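## Task

Get exactly two AA batteries into the bin labelled X and keep every other object on the table. No object may stick out over any bin wall, every bin must end up standing flat on the table, and the result only counts if it holds without the robot supporting anything.

## Robot and tools

Robot: one UFACTORY uf850 six-joint arm carrying a two-finger parallel gripper. There is a single arm, so each command row drives only that arm.

Frame: the scene frame has its origin on the table surface directly beneath the arm base, with +z up and +y to the left when facing along +x. The base itself may be slightly tilted relative to the table. The state line reports end_effector_position (metres) and end_effector_quat_wxyz, plus linear (m/s) and angular (rad/s) velocities, all in this frame. That position is the pinch point, midway between the closed finger pads and roughly 2 cm behind the fingertips. Closing the fingers pushes the tips about 10 mm further along the gripper's +z, which is the direction the fingers point; they open and close along the gripper's y axis. The reported hand position can be off, more so when the arm is stretched far out.

execute_actions takes "actions": a list holding at most one item. An empty list [] commands nothing and just returns the state. An item with "rows" (1 to 15 rows) and optional "steps" (1 to 15, default 15) is a motion; each control step lasts 1/30 s, each row covers one step, and the final row repeats to fill any remaining steps. An item with only "steps" (up to 300) is a wait that returns when that many steps have elapsed since the previous result. Optional "pictures" (true/false) controls whether camera images come back. A refused call moves nothing.

Each row is 7 numbers, each in [-1, 1], in this order: waist, shoulder, elbow, forearm roll, wrist pitch, wrist roll, then gripper opening. The first six are offsets, not poses: scaled so 1.0 equals 2.036 rad, measured from the joint angles printed in the most recent result that listed them (before any such result in the scene, and for later calls within the same reply, from where the arm stands when the action begins). They are not relative to the previous row, so a row of zeros pulls the arm back to those reference angles rather than holding still. The seventh number is an absolute opening: +1 fully open (0.084 m pad gap), -1 closed.

Joint ranges (rad): waist -6.283 to 6.283, shoulder -2.304 to 2.304, elbow -4.224 to 0.061, forearm roll -6.283 to 6.283, wrist pitch -2.164 to 2.164, wrist roll -6.283 to 6.283. Requests more than 0.010 rad beyond a limit are refused; true limits may differ by up to 0.010 rad, and a joint pushed past its true end stops there, sometimes with the note "joint sent to its limit" (possibly about an earlier action). No such note does not prove there is more room.

Motion limits: joint targets move at most 3.14 rad/s, accelerate over 0.16 s, and all joints are slowed together to arrive at once. Each step's target stays within 0.623 rad of the measured angle, and targets that would put the hand over 70 mm from where it now is get scaled back. Large moves therefore need several steps or calls. After a call the arm keeps heading for the last row's target until it has practically stopped (slow or blocked counts as stopped) or a step is HELD; further travel then needs a new action. Fingers still in motion finish moving.

Result lines: Joint positions and Joint velocities give the six joints in column order (rad, rad/s) followed by the pad gap (m, m/s). grip_measured is the measured opening on the command scale. "joint command not followed" means the controller's clearance check altered or blocked targets (mount blocks and posts count as part of the arm). HELD flags steps where your row was partly or wholly not sent. MOTOR HOT appears from 65 °C; at 80 °C an OVER-TEMPERATURE FAULT applies the brakes until cooled. Carrying loads heats motors, even while idle; some heat carries into the following scene.

Gripping: to hold something, keep commanding an opening noticeably below grip_measured; the larger the gap, the firmer the squeeze (about 24 N per pad for objects up to roughly 6 cm). Re-sending the grip_measured value still presses lightly, less for wider parts, which may slip. Closing fast can press much harder and even pop the fingers open. At -1, items about 0.5 mm thick or more get full force.

Torque fault: if contact torque reaches a joint's load limit (N m: waist 54, shoulder 54, elbow 45, forearm roll 24.3, wrist pitch 17.1, wrist roll 17.1; held weight counts), the arm halts, backs that joint off slightly, pauses 10 s, and drops the rest of the call.

zoom_image: "camera" is cam_high, cam_low or cam_wrist; "region" is [x0, y0, x1, y1] in image pixels from the top-left, at most 504 by 504. It gives a finer view of that camera's latest image. All three cameras are 504x504; calibration lines (K, distortion, T_world_to_cam) are given, with cam_wrist's pose derived from joint readings. Fixed cameras may be off by a couple of degrees and several millimetres.

read_manual with optional "section" ("licences") returns licence text only and does not move anything.

finished_scene with "scene" (the current scene number) ends and grades that scene irreversibly, then presents the next task. Replying without any tool call ends everything.

Avoid: dropping, slipping or slamming parts, hard impacts or heavy pushing, and knocking anything off the table, which fails the task. Random brief tugs on held parts or nudges to loose objects can occur. Release items inside the bin fully within its walls, leave bins upright, and withdraw the gripper before finishing. Smooth, efficient motion with few stops is preferred.

Each tool is called after "Request:" as name([rows], argument=value, ...), one row to a line, values as JSON.

## Session

Request:
execute_actions(actions=[])

Scene clock: 0.00 s of 4800.00 s.
end_effector_position=(+0.5276, +0.2977, +0.2258) grip_measured=+1.00 end_effector_quat_wxyz=(+0.503, +0.531, +0.653, +0.199) end_effector_velocity=(-0.000, +0.000, +0.000) end_effector_angular_velocity=(+0.000, -0.001, +0.000)
Joint positions: [ 1.267 -0.169 -0.461 -1.794 -1.621  1.164  0.084]
Joint velocities: [ 0.002  0.     0.     0.001 -0.001 -0.     0.   ]
Motor temperatures (°C, as the motors report them): [29 29 31 33 35 33]

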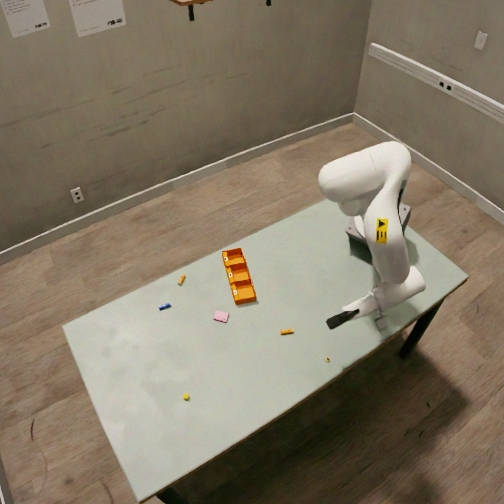

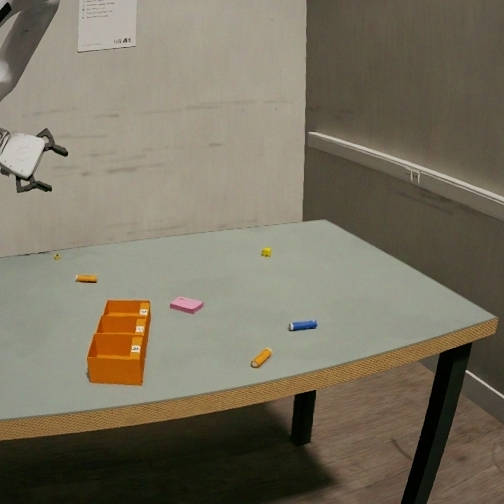

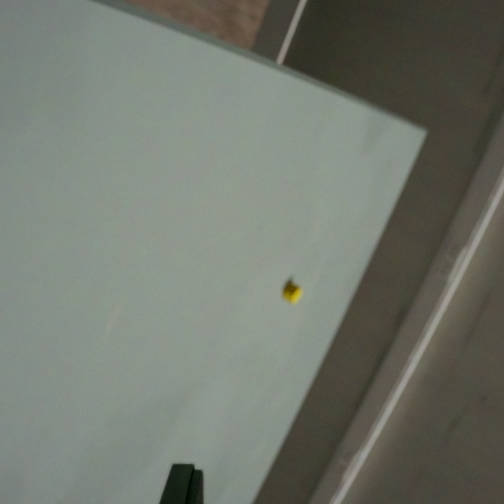

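Request:
zoom_image(camera="cam_high", region=[140, 230, 320, 370])

Request:
zoom_image(camera="cam_low", region=[50, 250, 330, 400])

Region (140, 230, 320, 370) of cam_high's 504x504 image, scaled by 2.800, with more detail than that image has.

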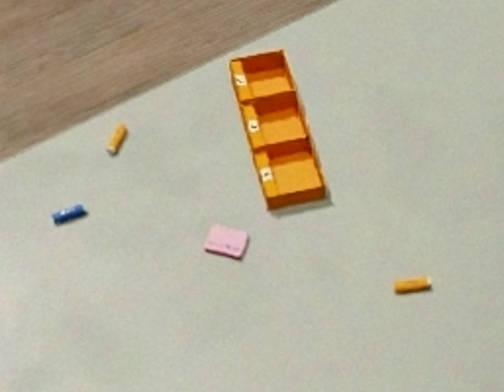

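Region (50, 250, 330, 400) of cam_low's 504x504 image, scaled by 1.800, with more detail than that image has; it fills the top 270 rows of this view, and the rest is white.

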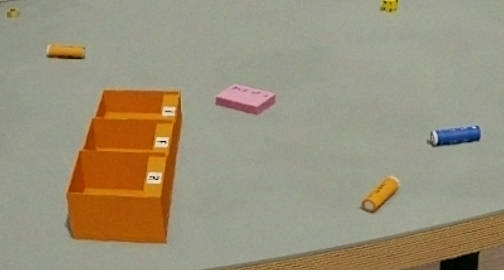

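Request:
execute_actions([
  {"rows":[[-0.431,0.162,-0.072,1,0.735,-0.372,0]]},
], pictures=false)

Request:
execute_actions([
  {"steps":30},
])

Request:
zoom_image(camera="cam_low", region=[110, 295, 170, 360])

Scene clock: 57.53 s of 4800.00 s.
end_effector_position=(+0.5454, +0.1135, +0.2098) grip_measured=-0.01 end_effector_quat_wxyz=(+0.466, +0.688, +0.541, -0.129) end_effector_velocity=(-0.135, -0.407, -0.055) end_effector_angular_velocity=(+0.264, +0.831, -2.057)
Joint positions: [ 0.856  0.004 -0.538 -1.378 -1.204  0.782  0.044]
Joint velocities: [-1.204  0.399 -0.178  1.363  1.367 -0.967 -0.   ]
Motor temperatures (°C, as the motors report them): [29 29 31 33 35 33]
Steps of this call (steps 1 to 90: nothing new was sent; then 54.03 s passed at rest; steps 91 to 105: all 15 steps of this action). Readings (joint positions):
91: [1.267 -0.169 -0.461 -1.794 -1.621 1.164]
92: [1.263 -0.167 -0.462 -1.790 -1.616 1.159]
94: [1.223 -0.147 -0.471 -1.749 -1.575 1.118]
98: [1.099 -0.085 -0.498 -1.626 -1.453 0.996]
105: the state above

Scene clock: 58.53 s of 4800.00 s.
end_effector_position=(+0.5774, +0.1683, +0.1494) grip_measured=-0.01 end_effector_quat_wxyz=(+0.019, +0.983, -0.184, +0.002) end_effector_velocity=(+0.001, +0.001, +0.000) end_effector_angular_velocity=(+0.003, -0.004, -0.020)
Joint positions: [ 0.39   0.161 -0.607  0.239 -0.126  0.407  0.044]
Joint velocities: [-0.    -0.    -0.001  0.02   0.003 -0.     0.   ]
Motor temperatures (°C, as the motors report them): [29 29 31 33 35 33]
Steps of this call (steps 1 to 30: the robot went on to your last target). Readings (joint positions):
1: [0.814 0.018 -0.544 -1.328 -1.155 0.748]
2: [0.766 0.034 -0.551 -1.268 -1.094 0.709]
4: [0.652 0.072 -0.568 -1.110 -0.936 0.618]
8: [0.475 0.132 -0.595 -0.747 -0.575 0.478]
30: the state above
camera_calibration (this result's frames):
cam_wrist: T_world_to_cam=[[-0.353549, -0.933701, 0.0566167, 0.377875], [-0.935329, 0.353694, -0.00778239, 0.552958], [-0.0127586, -0.0557067, -0.998366, 0.297926], [0, 0, 0, 1]] pos_world=[0.654596, 0.173841, 0.280348]

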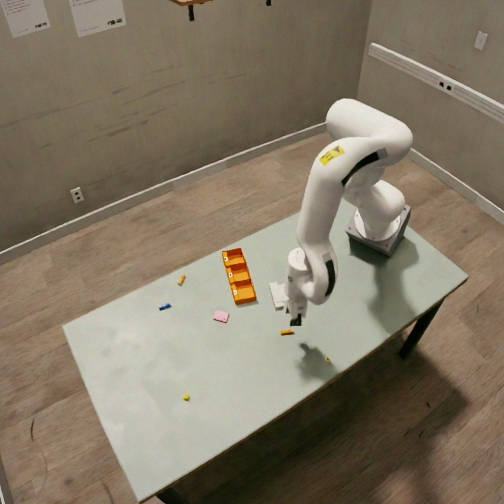

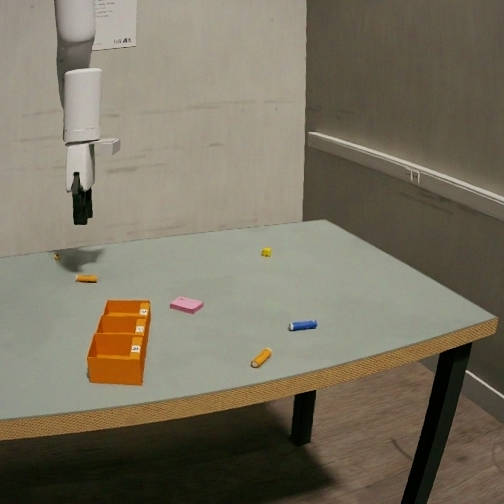

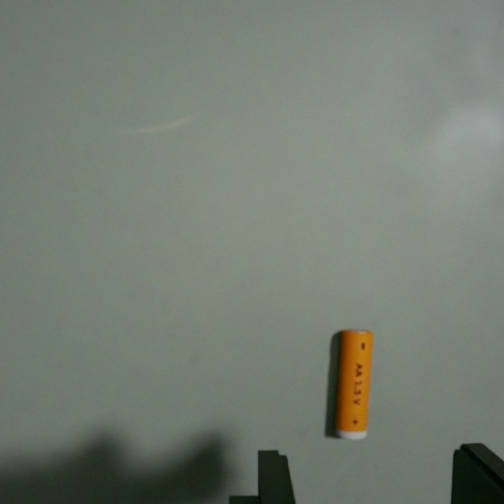

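Region (110, 295, 170, 360) of cam_low's 504x504 image, scaled by 7.754, with more detail than that image has; it fills the left 465 columns of this view, and the rest is white.

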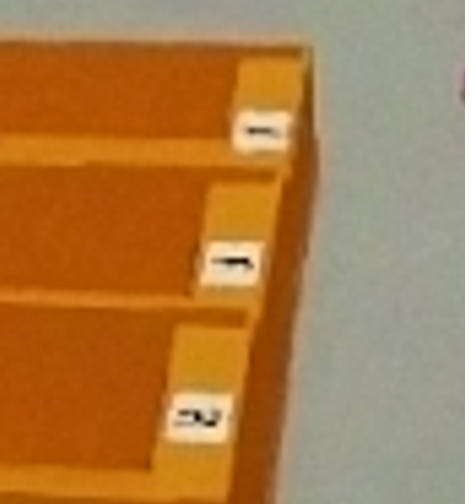

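Request:
execute_actions([
  {"rows":[[-0.033,-0.1655,-0.037,-0.419,0.152,0.419,0]]},
], pictures=false)

Request:
execute_actions([
  {"steps":10},
])

Scene clock: 78.90 s of 4800.00 s.
end_effector_position=(+0.5819, +0.1395, +0.0429) grip_measured=-0.01 end_effector_quat_wxyz=(+0.009, +0.977, -0.211, +0.008) end_effector_velocity=(-0.046, +0.014, -0.111) end_effector_angular_velocity=(+0.228, +0.125, -0.071)
Joint positions: [ 0.328 -0.151 -0.676 -0.53   0.159  1.175  0.044]
Joint velocities: [-0.064 -0.318 -0.069 -1.039  0.292  1.027 -0.   ]
Motor temperatures (°C, as the motors report them): [29 29 31 33 35 33]
Steps of this call (steps 1 to 15: the robot went on to your last target; steps 16 to 90: nothing new was sent; then 16.87 s passed at rest; steps 91 to 105: all 15 steps of this action). Readings (joint positions):
91: [0.390 0.161 -0.607 0.241 -0.125 0.407]
92: [0.389 0.159 -0.608 0.237 -0.123 0.412]
94: [0.385 0.137 -0.614 0.194 -0.101 0.456]
98: [0.361 0.015 -0.640 -0.045 0.008 0.695]
105: the state above

Scene clock: 79.23 s of 4800.00 s.
end_effector_position=(+0.5792, +0.1414, +0.0347) grip_measured=-0.01 end_effector_quat_wxyz=(-0.000, +0.977, -0.215, +0.002) end_effector_velocity=(-0.003, -0.001, -0.003) end_effector_angular_velocity=(+0.003, +0.008, -0.005)
Joint positions: [ 0.323 -0.175 -0.682 -0.611  0.183  1.258  0.044]
Joint velocities: [-0.003 -0.009  0.    -0.02   0.005  0.021 -0.   ]
Motor temperatures (°C, as the motors report them): [29 29 31 33 35 33]
Steps of this call (steps 1 to 10: the robot went on to your last target). Readings (joint positions):
1: [0.326 -0.160 -0.678 -0.558 0.167 1.203]
2: [0.325 -0.165 -0.679 -0.576 0.172 1.221]
4: [0.324 -0.170 -0.681 -0.596 0.179 1.242]
8: [0.323 -0.174 -0.682 -0.609 0.183 1.256]
10: the state above
camera_calibration (this result's frames):
cam_wrist: T_world_to_cam=[[-0.411413, -0.911249, 0.0191071, 0.391506], [-0.911423, 0.41147, -0.000994444, 0.541001], [-0.00695582, -0.0178238, -0.999817, 0.173268], [0, 0, 0, 1]] pos_world=[0.655356, 0.137242, 0.166294]

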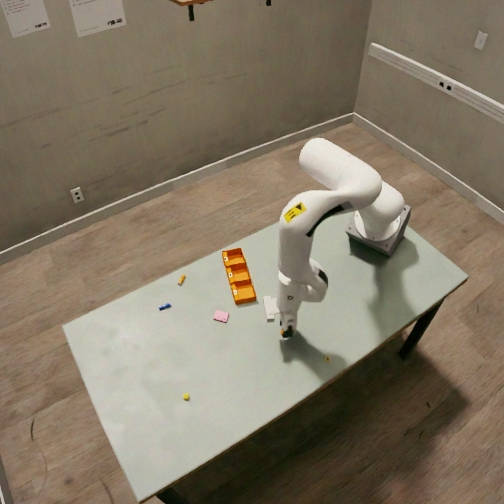

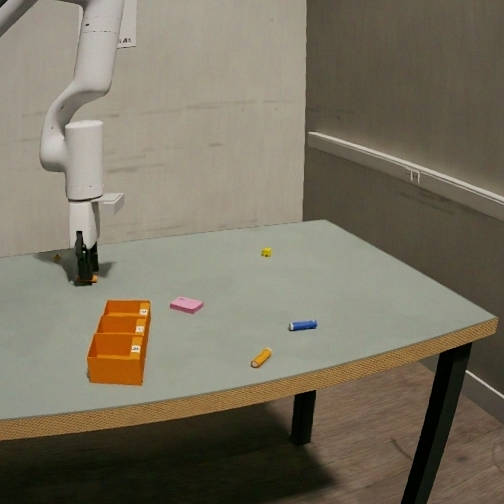

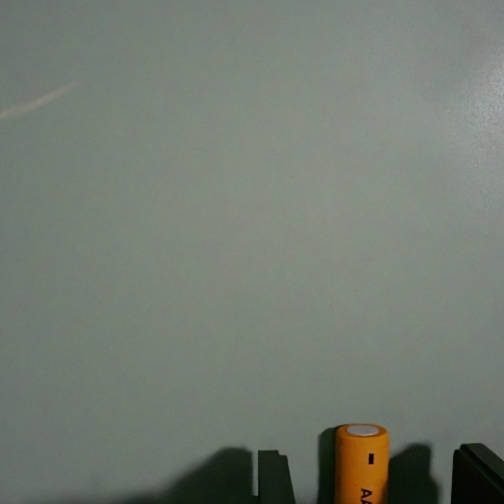

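Request:
execute_actions([
  {"rows":[[0.001,-0.016,-0.0065,0.03,0.008,-0.03,0],[0.001,-0.016,-0.0065,0.03,0.008,-0.03,0],[0.001,-0.016,-0.0065,0.03,0.008,-0.03,0],[0.001,-0.016,-0.0065,0.03,0.008,-0.03,0],[0.001,-0.016,-0.0065,0.03,0.008,-0.03,0],[0.001,-0.016,-0.0065,0.03,0.008,-0.03,0],[0.001,-0.016,-0.0065,0.03,0.008,-0.03,-0.3],[0.001,-0.016,-0.0065,0.03,0.008,-0.03,-0.5],[0.001,-0.016,-0.0065,0.03,0.008,-0.03,-0.6],[0.001,-0.016,-0.0065,0.03,0.008,-0.03,-0.9]]},
])

Request:
zoom_image(camera="cam_low", region=[50, 230, 130, 300])

Scene clock: 93.43 s of 4800.00 s.
end_effector_position=(+0.5792, +0.1411, +0.0240) grip_measured=-0.69 end_effector_quat_wxyz=(-0.000, +0.977, -0.215, +0.002) end_effector_velocity=(-0.001, +0.001, -0.001) end_effector_angular_velocity=(+0.000, +0.001, +0.001)
Joint positions: [ 0.325 -0.207 -0.695 -0.551  0.199  1.197  0.014]
Joint velocities: [ 0.002 -0.002  0.     0.005  0.001 -0.005  0.   ]
Motor temperatures (°C, as the motors report them): [29 29 31 33 35 33]
Steps of this call (steps 1 to 30: the robot went on to your last target; steps 31 to 100: nothing new was sent; then 10.37 s passed at rest; steps 101 to 115: all 15 steps of this action). Readings (joint positions):
101: [0.323 -0.176 -0.683 -0.614 0.184 1.260]
102: [0.323 -0.178 -0.683 -0.610 0.185 1.255]
104: [0.324 -0.191 -0.689 -0.584 0.191 1.230]
108: [0.325 -0.205 -0.694 -0.557 0.198 1.204]
115: the state above
camera_calibration (this result's frames):
cam_wrist: T_world_to_cam=[[-0.410645, -0.911602, 0.0187697, 0.391085], [-0.911772, 0.410694, -0.00134795, 0.541459], [-0.00647979, -0.0176672, -0.999823, 0.162178], [0, 0, 0, 1]] pos_world=[0.655335, 0.137005, 0.155538]

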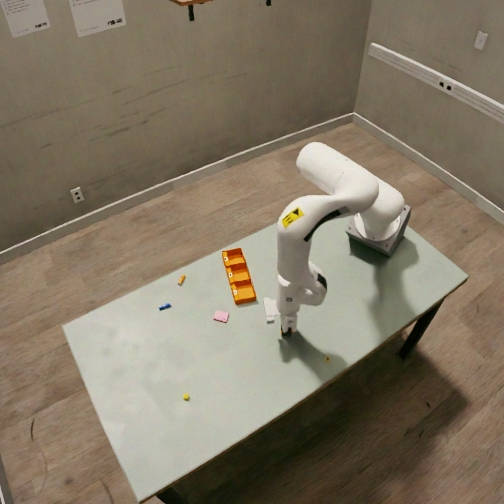

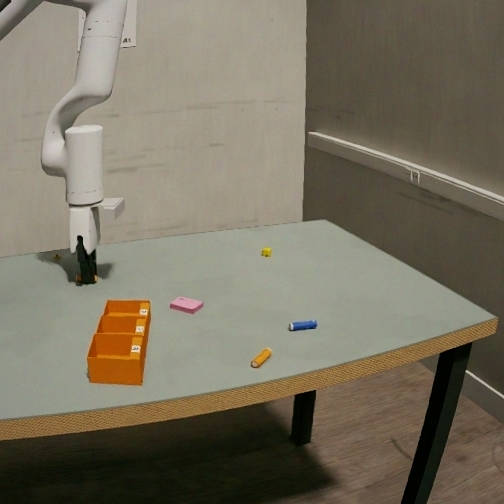

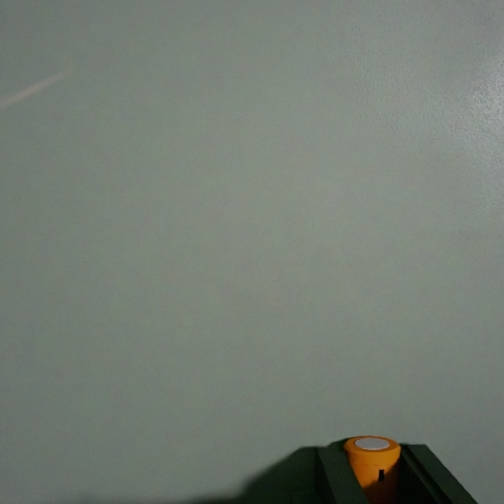

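Region (50, 230, 130, 300) of cam_low's 504x504 image, scaled by 6.300, with more detail than that image has; it fills the top 441 rows of this view, and the rest is white.

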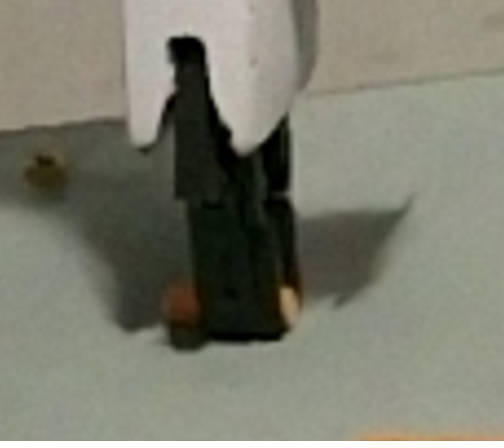

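Request:
execute_actions([
  {"rows":[[0,0.05,0.01,-0.05,-0.02,0.05,-0.9],[0,0.05,0.01,-0.05,-0.02,0.05,-0.9],[0,0.05,0.01,-0.05,-0.02,0.05,-0.9],[0,0.05,0.01,-0.05,-0.02,0.05,-0.9],[0,0.05,0.01,-0.05,-0.02,0.05,-0.9],[-0.31,0.071,-0.024,-0.673,0.143,0.343,-0.9]]},
], pictures=false)

Request:
execute_actions([
  {"steps":22},
])

Scene clock: 104.50 s of 4800.00 s.
end_effector_position=(+0.6463, +0.0611, +0.0816) grip_measured=-0.69 end_effector_quat_wxyz=(-0.015, +0.958, -0.275, +0.075) end_effector_velocity=(+0.146, -0.328, +0.136) end_effector_angular_velocity=(+0.005, -0.350, -0.297)
Joint positions: [ 0.108 -0.104 -0.703 -0.872  0.278  1.492  0.014]
Joint velocities: [-0.84   0.083 -0.084 -1.109  0.428  0.816  0.   ]
Motor temperatures (°C, as the motors report them): [29 29 31 33 35 33]
Steps of this call (steps 1 to 15: the robot went on to your last target; steps 16 to 90: nothing new was sent; then 7.57 s passed at rest; steps 91 to 105: all 15 steps of this action). Readings (joint positions):
91: [0.325 -0.208 -0.696 -0.550 0.199 1.197]
92: [0.325 -0.205 -0.695 -0.554 0.198 1.202]
94: [0.325 -0.172 -0.687 -0.589 0.183 1.237]
98: [0.307 -0.120 -0.683 -0.654 0.177 1.301]
105: the state above

Scene clock: 105.23 s of 4800.00 s.
end_effector_position=(+0.6129, -0.0847, +0.1590) grip_measured=-0.69 end_effector_quat_wxyz=(-0.001, +0.991, -0.130, +0.004) end_effector_velocity=(-0.011, -0.010, +0.006) end_effector_angular_velocity=(-0.005, +0.038, +0.046)
Joint positions: [-0.303 -0.062 -0.744 -1.911  0.489  1.893  0.014]
Joint velocities: [-0.025  0.002 -0.003 -0.101  0.014  0.026 -0.   ]
Motor temperatures (°C, as the motors report them): [29 29 31 33 35 33]
Steps of this call (steps 1 to 22: the robot went on to your last target). Readings (joint positions):
1: [0.080 -0.101 -0.705 -0.910 0.292 1.519]
2: [0.052 -0.099 -0.708 -0.951 0.307 1.547]
4: [-0.005 -0.093 -0.714 -1.041 0.336 1.602]
8: [-0.117 -0.081 -0.725 -1.270 0.393 1.711]
22: the state above
camera_calibration (this result's frames):
cam_wrist: T_world_to_cam=[[-0.249068, -0.968312, 0.0183676, 0.0927444], [-0.968486, 0.24902, -0.00490544, 0.686701], [0.000176101, -0.0190106, -0.999819, 0.289277], [0, 0, 0, 1]] pos_world=[0.688109, -0.0756972, 0.29089]

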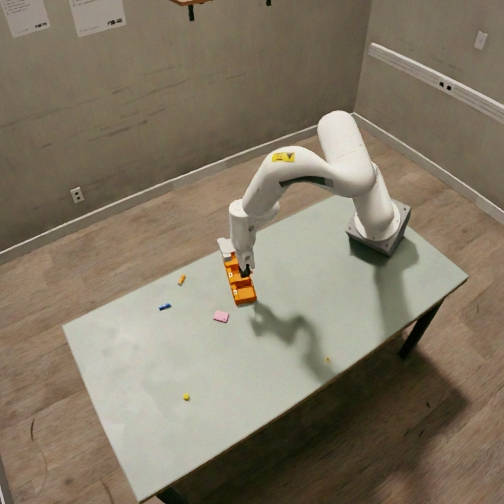

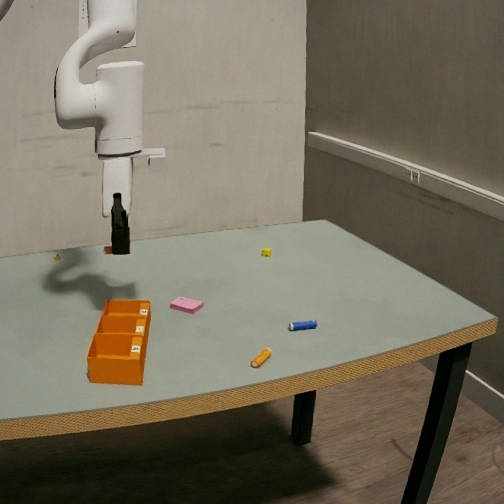

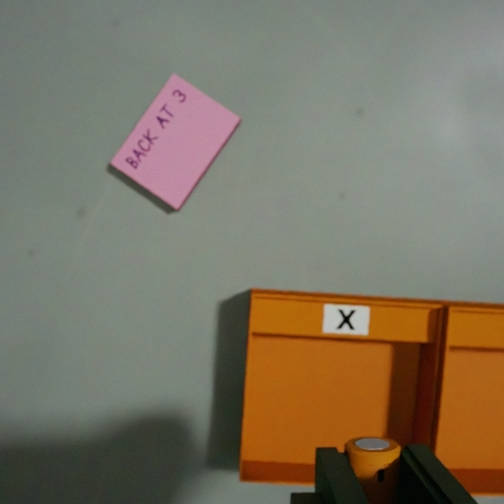

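Request:
execute_actions([
  {"rows":[[0.045,-0.104,-0.033,0.168,-0.04,-0.135,-0.9]]},
])

Scene clock: 120.23 s of 4800.00 s.
end_effector_position=(+0.6169, -0.0846, +0.0725) grip_measured=-0.69 end_effector_quat_wxyz=(+0.002, +0.990, -0.141, +0.002) end_effector_velocity=(+0.002, -0.002, -0.017) end_effector_angular_velocity=(-0.012, -0.002, -0.002)
Joint positions: [-0.214 -0.269 -0.81  -1.577  0.409  1.625  0.014]
Joint velocities: [ 0.018 -0.042 -0.019  0.082 -0.02  -0.068 -0.   ]
Motor temperatures (°C, as the motors report them): [29 29 31 33 35 33]
Steps of this call (steps 1 to 30: the robot went on to your last target; steps 31 to 100: nothing new was sent; then 11.17 s passed at rest; steps 101 to 115: all 15 steps of this action). Readings (joint positions):
101: [-0.306 -0.062 -0.744 -1.921 0.490 1.895]
102: [-0.305 -0.064 -0.745 -1.917 0.489 1.892]
104: [-0.294 -0.089 -0.754 -1.873 0.478 1.857]
108: [-0.242 -0.206 -0.789 -1.684 0.435 1.710]
115: the state above
camera_calibration (this result's frames):
cam_wrist: T_world_to_cam=[[-0.27041, -0.962473, 0.022908, 0.108731], [-0.962732, 0.270455, -0.00113975, 0.688106], [-0.00509861, -0.0223624, -0.999737, 0.205766], [0, 0, 0, 1]] pos_world=[0.692912, -0.0768503, 0.204006]

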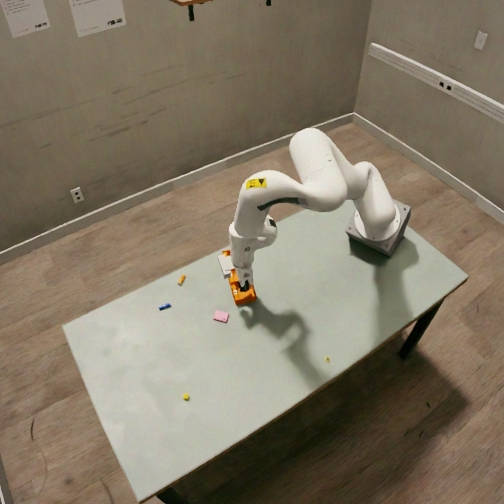

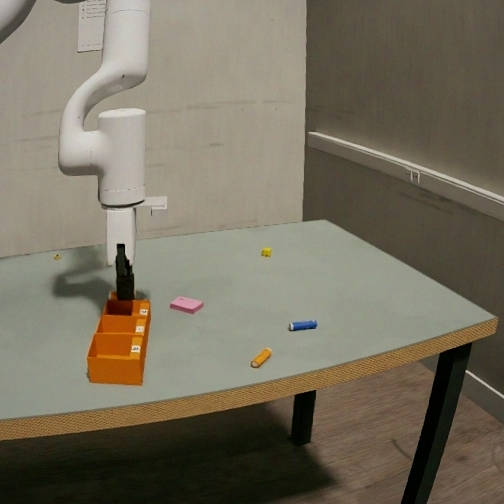

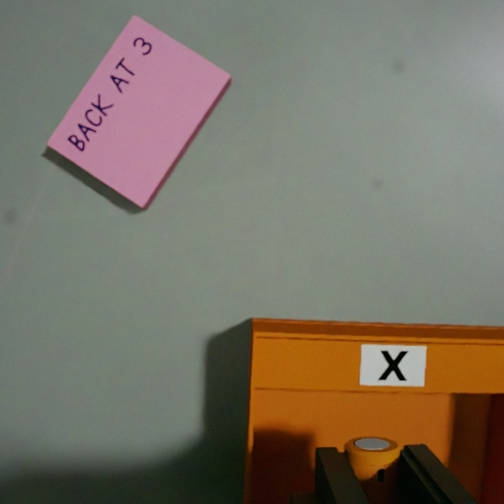

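Request:
execute_actions([
  {"rows":[[0.0095,-0.025,-0.0105,0.042,-0.003,-0.028,-0.9],[0.0095,-0.025,-0.0105,0.042,-0.003,-0.028,-0.9],[0.0095,-0.025,-0.0105,0.042,-0.003,-0.028,-0.9],[0.0096,-0.025,-0.0105,0.042,-0.003,-0.028,-0.9],[0.019,-0.0515,-0.022,0.085,-0.0054,-0.0575,-0.9]]},
], pictures=false)

Request:
execute_actions([
  {"rows":[[0,-0.001,0,0,0,0,-0.5]],"steps":6},
])

Scene clock: 135.83 s of 4800.00 s.
end_effector_position=(+0.6177, -0.0829, +0.0307) grip_measured=-0.69 end_effector_quat_wxyz=(-0.000, +0.987, -0.158, +0.001) end_effector_velocity=(+0.000, -0.001, -0.002) end_effector_angular_velocity=(-0.003, -0.007, -0.003)
Joint positions: [-0.176 -0.371 -0.853 -1.408  0.398  1.51   0.014]
Joint velocities: [ 0.002 -0.004  0.001  0.034 -0.    -0.03   0.   ]
Motor temperatures (°C, as the motors report them): [29 29 31 33 35 33]
Steps of this call (steps 1 to 15: the robot went on to your last target; steps 16 to 90: nothing new was sent; then 12.10 s passed at rest; steps 91 to 105: all 15 steps of this action). Readings (joint positions):
91: [-0.212 -0.274 -0.811 -1.569 0.407 1.618]
92: [-0.211 -0.276 -0.812 -1.565 0.407 1.615]
94: [-0.204 -0.294 -0.820 -1.535 0.405 1.596]
98: [-0.188 -0.338 -0.839 -1.462 0.401 1.547]
105: the state above

Scene clock: 136.03 s of 4800.00 s.
end_effector_position=(+0.6170, -0.0831, +0.0298) grip_measured=-0.52 end_effector_quat_wxyz=(-0.000, +0.987, -0.158, +0.001) end_effector_velocity=(-0.002, +0.001, -0.001) end_effector_angular_velocity=(+0.002, +0.004, -0.000)
Joint positions: [-0.176 -0.373 -0.853 -1.408  0.398  1.51   0.021]
Joint velocities: [ 0.002 -0.001  0.002 -0.003  0.     0.003  0.004]
Motor temperatures (°C, as the motors report them): [29 29 31 33 35 33]
Steps of this call (steps 1 to 6: all 6 steps of this action). Readings (joint positions):
1: [-0.176 -0.371 -0.853 -1.407 0.398 1.509]
2: [-0.176 -0.372 -0.853 -1.407 0.398 1.509]
4: [-0.176 -0.373 -0.853 -1.407 0.398 1.510]
6: the state above
camera_calibration (this result's frames):
cam_wrist: T_world_to_cam=[[-0.303711, -0.952557, 0.0198595, 0.132711], [-0.952733, 0.303804, 0.00177894, 0.68431], [-0.00772794, -0.0183806, -0.999801, 0.165067], [0, 0, 0, 1]] pos_world=[0.693546, -0.0784474, 0.161181]

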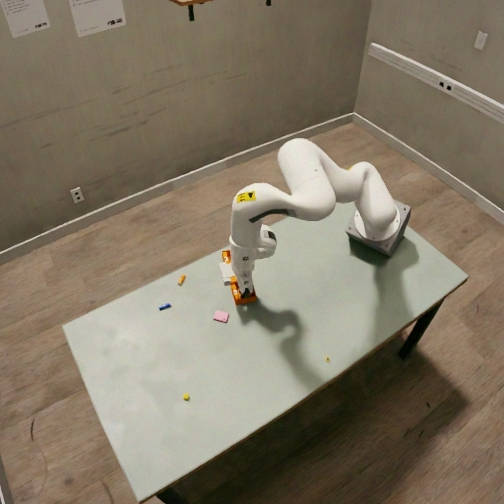

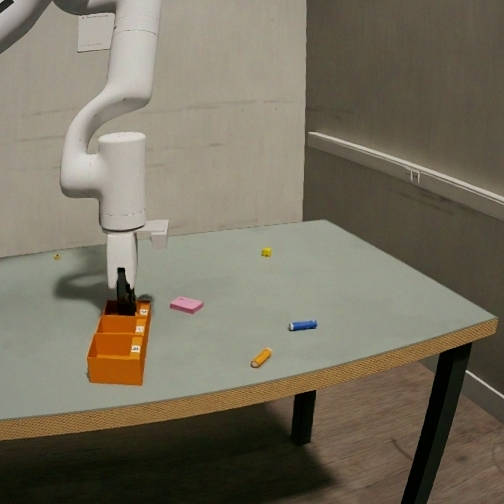

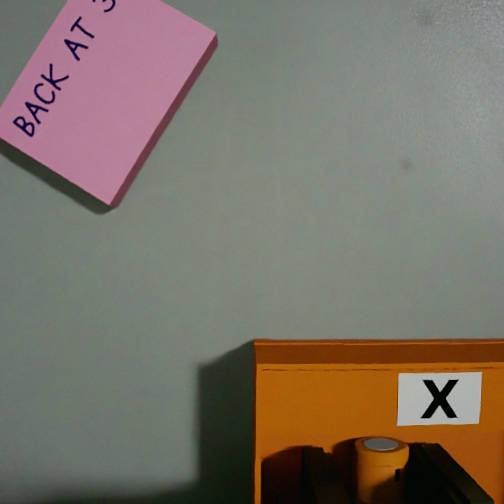

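Request:
execute_actions([
  {"rows":[[-0.039,0.102,0.04,-0.168,0.016,0.118,-0.5]],"steps":13},
], pictures=false)

Request:
execute_actions([
  {"rows":[[-0.02,-0.04,-0.08,-0.05,0.03,-0.04,0],[-0.02,-0.04,-0.08,-0.05,0.03,-0.04,0],[-0.04,-0.09,-0.16,-0.1,0.055,-0.08,0],[-0.04,-0.09,-0.16,-0.1,0.055,-0.08,0],[-0.04,-0.09,-0.16,-0.1,0.055,-0.08,0],[-0.06,-0.14,-0.245,-0.15,0.085,-0.13,0],[-0.06,-0.14,-0.245,-0.15,0.085,-0.13,0],[-0.06,-0.14,-0.245,-0.15,0.085,-0.13,0],[-0.06,-0.14,-0.245,-0.15,0.085,-0.13,0],[-0.06,-0.14,-0.245,-0.15,0.085,-0.13,0],[-0.107,-0.25,-0.411,-0.258,0.141,-0.21,0]]},
], pictures=false)

Request:
execute_actions([
  {"steps":22},
])

Scene clock: 155.67 s of 4800.00 s.
end_effector_position=(+0.6156, -0.0865, +0.1120) grip_measured=-0.52 end_effector_quat_wxyz=(+0.004, +0.992, -0.129, +0.003) end_effector_velocity=(-0.017, +0.001, +0.029) end_effector_angular_velocity=(-0.003, +0.029, +0.014)
Joint positions: [-0.252 -0.174 -0.775 -1.735  0.43   1.74   0.021]
Joint velocities: [-0.031  0.08   0.046 -0.162  0.017  0.122 -0.   ]
Motor temperatures (°C, as the motors report them): [29 29 31 33 35 33]
Steps of this call (steps 1 to 15: the robot went on to your last target; steps 16 to 90: nothing new was sent; then 16.20 s passed at rest; steps 91 to 103: all 13 steps of this action). Readings (joint positions):
91: [-0.176 -0.373 -0.853 -1.408 0.398 1.510]
92: [-0.177 -0.371 -0.852 -1.412 0.399 1.514]
94: [-0.187 -0.346 -0.841 -1.455 0.403 1.545]
98: [-0.231 -0.228 -0.798 -1.644 0.421 1.675]
103: the state above

Scene clock: 156.17 s of 4800.00 s.
end_effector_position=(+0.7402, -0.1863, +0.1106) grip_measured=-0.01 end_effector_quat_wxyz=(-0.008, +0.994, +0.107, +0.025) end_effector_velocity=(+0.208, -0.316, -0.018) end_effector_angular_velocity=(-0.048, +0.030, +1.154)
Joint positions: [-0.366 -0.436 -1.224 -2.015  0.585  1.508  0.044]
Joint velocities: [-0.312 -0.738 -1.146 -0.728  0.389 -0.579 -0.   ]
Motor temperatures (°C, as the motors report them): [29 29 31 33 35 33]
Steps of this call (steps 1 to 15: all 15 steps of this action). Readings (joint positions):
1: [-0.253 -0.172 -0.774 -1.740 0.430 1.743]
2: [-0.255 -0.173 -0.777 -1.745 0.432 1.742]
4: [-0.264 -0.194 -0.817 -1.771 0.448 1.720]
8: [-0.299 -0.278 -0.963 -1.855 0.495 1.646]
15: the state above

Scene clock: 156.90 s of 4800.00 s.
end_effector_position=(+0.7871, -0.3008, +0.1097) grip_measured=-0.01 end_effector_quat_wxyz=(+0.001, +0.956, +0.295, +0.003) end_effector_velocity=(-0.002, -0.003, -0.001) end_effector_angular_velocity=(-0.002, +0.004, +0.004)
Joint positions: [-0.47  -0.682 -1.611 -2.26   0.716  1.312  0.044]
Joint velocities: [-0.003 -0.006 -0.005 -0.006  0.001 -0.002  0.   ]
Motor temperatures (°C, as the motors report them): [29 29 31 33 35 33]
Steps of this call (steps 1 to 22: the robot went on to your last target). Readings (joint positions):
1: [-0.376 -0.461 -1.262 -2.039 0.598 1.489]
2: [-0.386 -0.486 -1.301 -2.064 0.611 1.469]
4: [-0.408 -0.535 -1.379 -2.113 0.637 1.430]
8: [-0.449 -0.632 -1.531 -2.209 0.688 1.354]
22: the state above
camera_calibration (this result's frames):
cam_wrist: T_world_to_cam=[[0.570615, -0.820847, 0.0246717, -0.673768], [-0.821075, -0.570819, -0.0015053, 0.545969], [0.0153187, -0.0193983, -0.999694, 0.223735], [0, 0, 0, 1]] pos_world=[0.829316, -0.237071, 0.241112]

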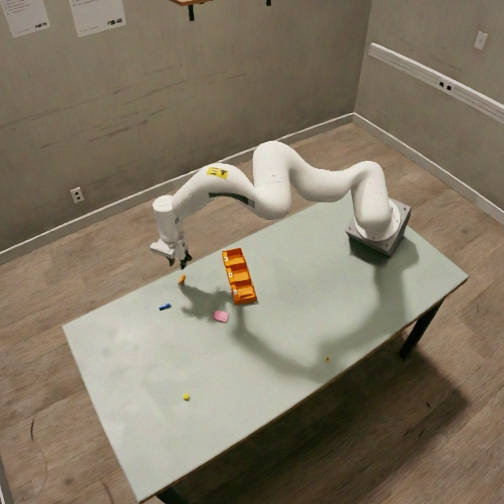

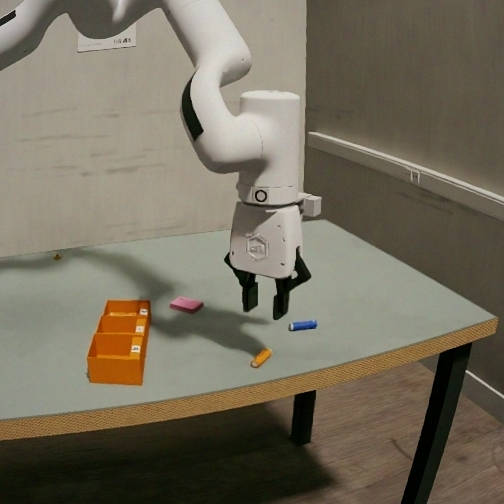

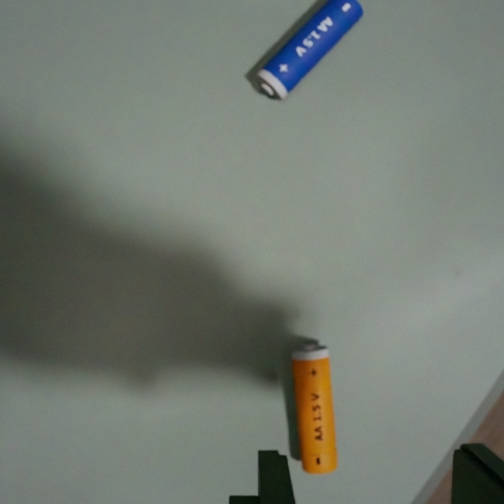

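Request:
execute_actions([
  {"rows":[[0.0327,-0.0648,-0.033,0.03,-0.039,-0.052,0]]},
], pictures=false)

Request:
execute_actions([
  {"steps":6},
])

Request:
zoom_image(camera="cam_low", region=[220, 310, 310, 390])

Scene clock: 177.67 s of 4800.00 s.
end_effector_position=(+0.7888, -0.2951, +0.0289) grip_measured=-0.01 end_effector_quat_wxyz=(+0.001, +0.943, +0.332, +0.002) end_effector_velocity=(-0.001, +0.000, -0.010) end_effector_angular_velocity=(-0.001, +0.001, +0.008)
Joint positions: [-0.404 -0.812 -1.678 -2.2    0.638  1.208  0.044]
Joint velocities: [ 0.007 -0.016 -0.007  0.008 -0.01  -0.013 -0.   ]
Motor temperatures (°C, as the motors report them): [29 29 31 33 35 33]
Steps of this call (steps 1 to 15: the robot went on to your last target; steps 16 to 90: nothing new was sent; then 17.27 s passed at rest; steps 91 to 105: all 15 steps of this action). Readings (joint positions):
91: [-0.470 -0.683 -1.612 -2.260 0.716 1.312]
92: [-0.468 -0.686 -1.615 -2.258 0.714 1.308]
94: [-0.451 -0.720 -1.636 -2.241 0.691 1.279]
98: [-0.412 -0.796 -1.665 -2.209 0.650 1.224]
105: the state above

Scene clock: 177.87 s of 4800.00 s.
end_effector_position=(+0.7885, -0.2949, +0.0277) grip_measured=-0.01 end_effector_quat_wxyz=(+0.001, +0.943, +0.332, +0.001) end_effector_velocity=(-0.002, +0.002, -0.004) end_effector_angular_velocity=(+0.003, +0.005, +0.002)
Joint positions: [-0.403 -0.814 -1.679 -2.199  0.637  1.207  0.044]
Joint velocities: [ 0.004 -0.004  0.002 -0.    -0.001 -0.001 -0.   ]
Motor temperatures (°C, as the motors report them): [29 29 31 33 35 33]
Steps of this call (steps 1 to 6: the robot went on to your last target). Readings (joint positions):
1: [-0.404 -0.812 -1.678 -2.199 0.638 1.207]
2: [-0.404 -0.813 -1.678 -2.199 0.638 1.207]
4: [-0.404 -0.813 -1.678 -2.199 0.637 1.207]
6: the state above
camera_calibration (this result's frames):
cam_wrist: T_world_to_cam=[[0.633337, -0.773531, 0.0231183, -0.703104], [-0.773751, -0.633489, 0.000952472, 0.49448], [0.0139084, -0.0184911, -0.999732, 0.14328], [0, 0, 0, 1]] pos_world=[0.825914, -0.227975, 0.159025]

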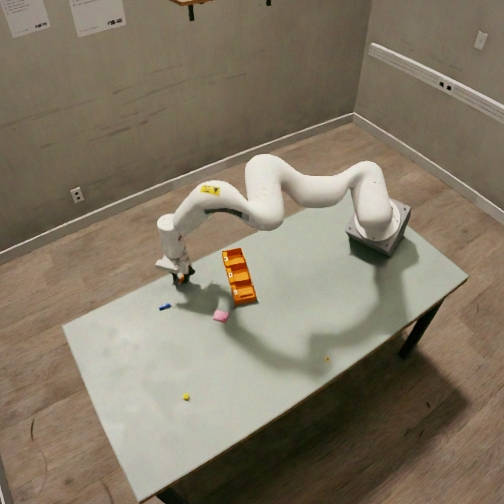

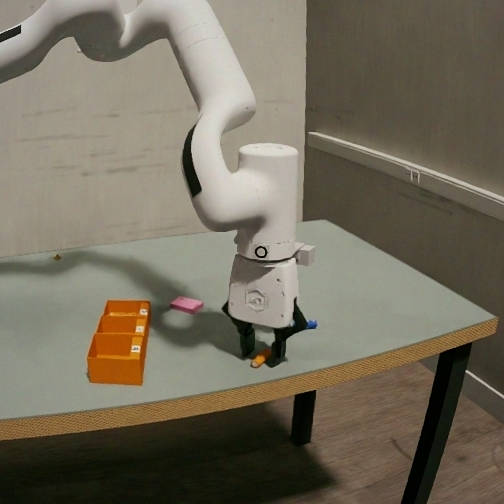

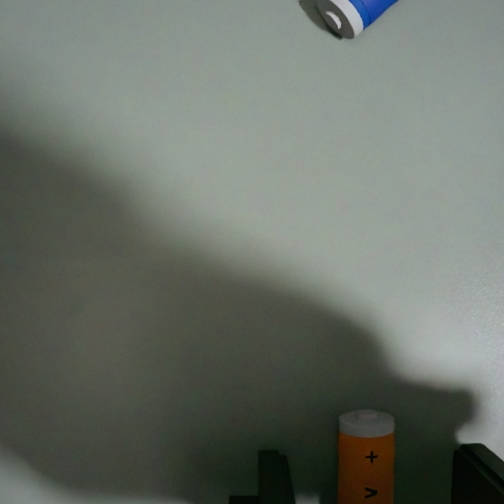

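Region (220, 310, 310, 390) of cam_low's 504x504 image, scaled by 5.600, with more detail than that image has.

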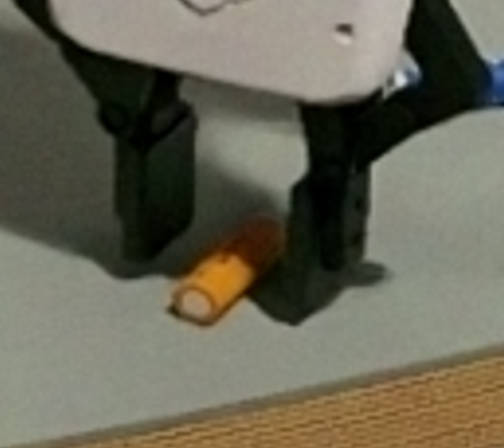

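Request:
execute_actions([
  {"rows":[[0.0013,-0.0032,-0.002,0.001,-0.0016,0,0],[0.0013,-0.0032,-0.002,0.001,-0.0016,0,-0.2],[0.0013,-0.0032,-0.002,0.001,-0.0016,0,-0.4],[0.0013,-0.0032,-0.002,0.001,-0.0016,0,-0.5],[0.0013,-0.0032,-0.002,0.001,-0.0016,0,-0.55],[0.0013,-0.0032,-0.002,0.001,-0.0016,0,-0.55],[0.0013,-0.0032,-0.002,0.001,-0.0016,0,-0.55],[0.0013,-0.0032,-0.002,0.001,-0.0016,0,-0.9]],"steps":13},
], pictures=false)

Request:
execute_actions([
  {"rows":[[-0.03,0.065,0.035,-0.03,0.036,0.05,-0.9]],"steps":12},
])

Scene clock: 193.80 s of 4800.00 s.
end_effector_position=(+0.7884, -0.2949, +0.0242) grip_measured=-0.69 end_effector_quat_wxyz=(+0.001, +0.943, +0.332, +0.001) end_effector_velocity=(+0.001, +0.000, +0.000) end_effector_angular_velocity=(+0.001, -0.001, +0.000)
Joint positions: [-0.401 -0.82  -1.683 -2.197  0.634  1.207  0.014]
Joint velocities: [ 0.    -0.    -0.001  0.001  0.001 -0.     0.   ]
Motor temperatures (°C, as the motors report them): [29 29 31 33 35 33]
Steps of this call (steps 1 to 15: the robot went on to your last target; steps 16 to 90: nothing new was sent; then 12.50 s passed at rest; steps 91 to 103: all 13 steps of this action). Readings (joint positions):
91: [-0.403 -0.814 -1.679 -2.199 0.637 1.207]
92: [-0.403 -0.815 -1.679 -2.199 0.637 1.207]
94: [-0.402 -0.818 -1.681 -2.198 0.635 1.207]
98: [-0.401 -0.820 -1.682 -2.197 0.634 1.207]
103: the state above

Scene clock: 194.20 s of 4800.00 s.
end_effector_position=(+0.7875, -0.2986, +0.1010) grip_measured=-0.69 end_effector_quat_wxyz=(+0.002, +0.954, +0.299, +0.002) end_effector_velocity=(-0.016, +0.004, +0.012) end_effector_angular_velocity=(+0.018, +0.028, -0.038)
Joint positions: [-0.46  -0.692 -1.614 -2.256  0.705  1.305  0.014]
Joint velocities: [-0.015  0.032  0.041 -0.024  0.03   0.041 -0.   ]
Motor temperatures (°C, as the motors report them): [29 29 31 33 35 33]
Steps of this call (steps 1 to 12: all 12 steps of this action). Readings (joint positions):
1: [-0.401 -0.820 -1.683 -2.197 0.634 1.207]
2: [-0.402 -0.817 -1.680 -2.198 0.636 1.210]
4: [-0.417 -0.785 -1.659 -2.215 0.656 1.238]
8: [-0.454 -0.706 -1.626 -2.248 0.695 1.292]
12: the state above
camera_calibration (this result's frames):
cam_wrist: T_world_to_cam=[[0.577426, -0.816066, 0.0248003, -0.675812], [-0.816327, -0.577589, 0.000702085, 0.541558], [0.0137514, -0.0206506, -0.999692, 0.215963], [0, 0, 0, 1]] pos_world=[0.82935, -0.234249, 0.232276]

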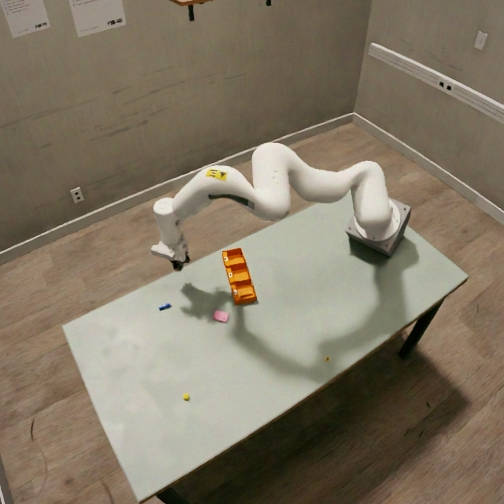

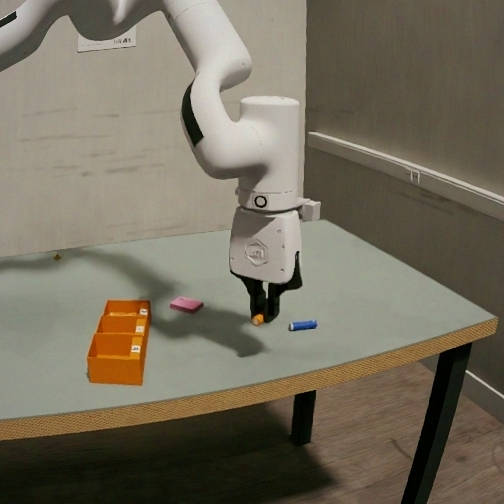

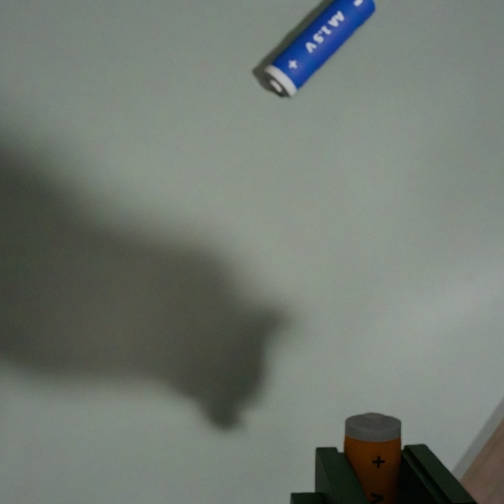

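Request:
execute_actions([
  {"rows":[[0.092,0.204,0.402,0.334,-0.129,0.13,-0.9]]},
], pictures=false)

Request:
execute_actions([
  {"steps":20},
])

Scene clock: 209.60 s of 4800.00 s.
end_effector_position=(+0.7143, -0.1715, +0.0866) grip_measured=-0.69 end_effector_quat_wxyz=(-0.011, +0.999, +0.036, +0.035) end_effector_velocity=(-0.305, +0.226, -0.048) end_effector_angular_velocity=(+0.055, +0.136, -1.152)
Joint positions: [-0.343 -0.43  -1.13  -1.836  0.542  1.472  0.014]
Joint velocities: [ 0.228  0.497  1.081  0.839 -0.321  0.315 -0.   ]
Motor temperatures (°C, as the motors report them): [29 29 31 33 35 33]
Steps of this call (steps 1 to 15: the robot went on to your last target; steps 16 to 90: nothing new was sent; then 11.90 s passed at rest; steps 91 to 105: all 15 steps of this action). Readings (joint positions):
91: [-0.462 -0.688 -1.611 -2.258 0.707 1.309]
92: [-0.461 -0.685 -1.607 -2.254 0.705 1.311]
94: [-0.449 -0.658 -1.563 -2.211 0.686 1.329]
98: [-0.400 -0.554 -1.398 -2.047 0.622 1.393]
105: the state above

Scene clock: 210.27 s of 4800.00 s.
end_effector_position=(+0.6040, -0.1077, +0.0785) grip_measured=-0.69 end_effector_quat_wxyz=(-0.000, +0.990, -0.141, +0.003) end_effector_velocity=(-0.003, +0.001, +0.001) end_effector_angular_velocity=(-0.001, +0.001, -0.009)
Joint positions: [-0.273 -0.278 -0.797 -1.577  0.442  1.569  0.014]
Joint velocities: [ 0.001  0.005  0.009  0.006 -0.002  0.003  0.   ]
Motor temperatures (°C, as the motors report them): [29 29 31 33 35 33]
Steps of this call (steps 1 to 20: the robot went on to your last target). Readings (joint positions):
1: [-0.335 -0.414 -1.094 -1.808 0.531 1.482]
2: [-0.328 -0.398 -1.058 -1.780 0.520 1.493]
4: [-0.313 -0.366 -0.989 -1.726 0.500 1.513]
8: [-0.286 -0.307 -0.861 -1.627 0.462 1.550]
20: the state above
camera_calibration (this result's frames):
cam_wrist: T_world_to_cam=[[-0.270562, -0.962508, 0.0193636, 0.0832856], [-0.962699, 0.27056, -0.00274592, 0.682092], [-0.00259604, -0.0193842, -0.999809, 0.209959], [0, 0, 0, 1]] pos_world=[0.679728, -0.100314, 0.210179]

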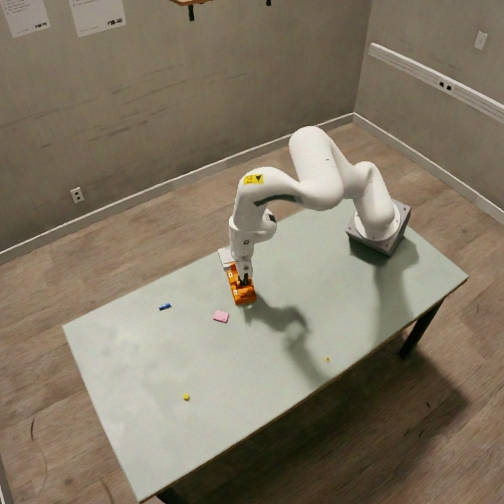

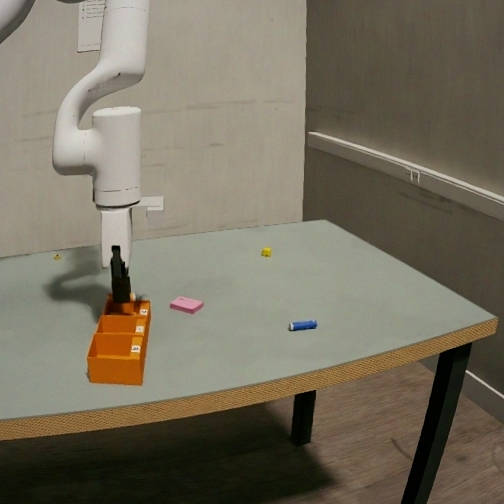

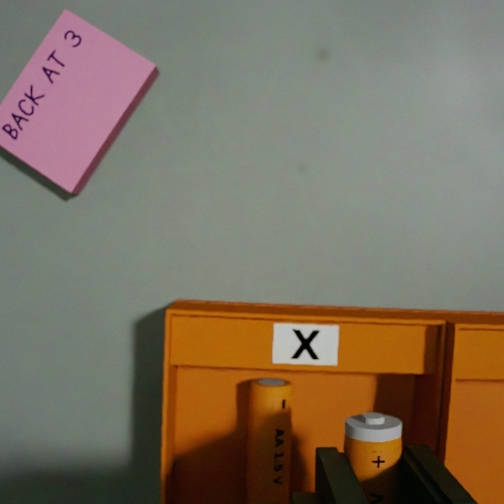

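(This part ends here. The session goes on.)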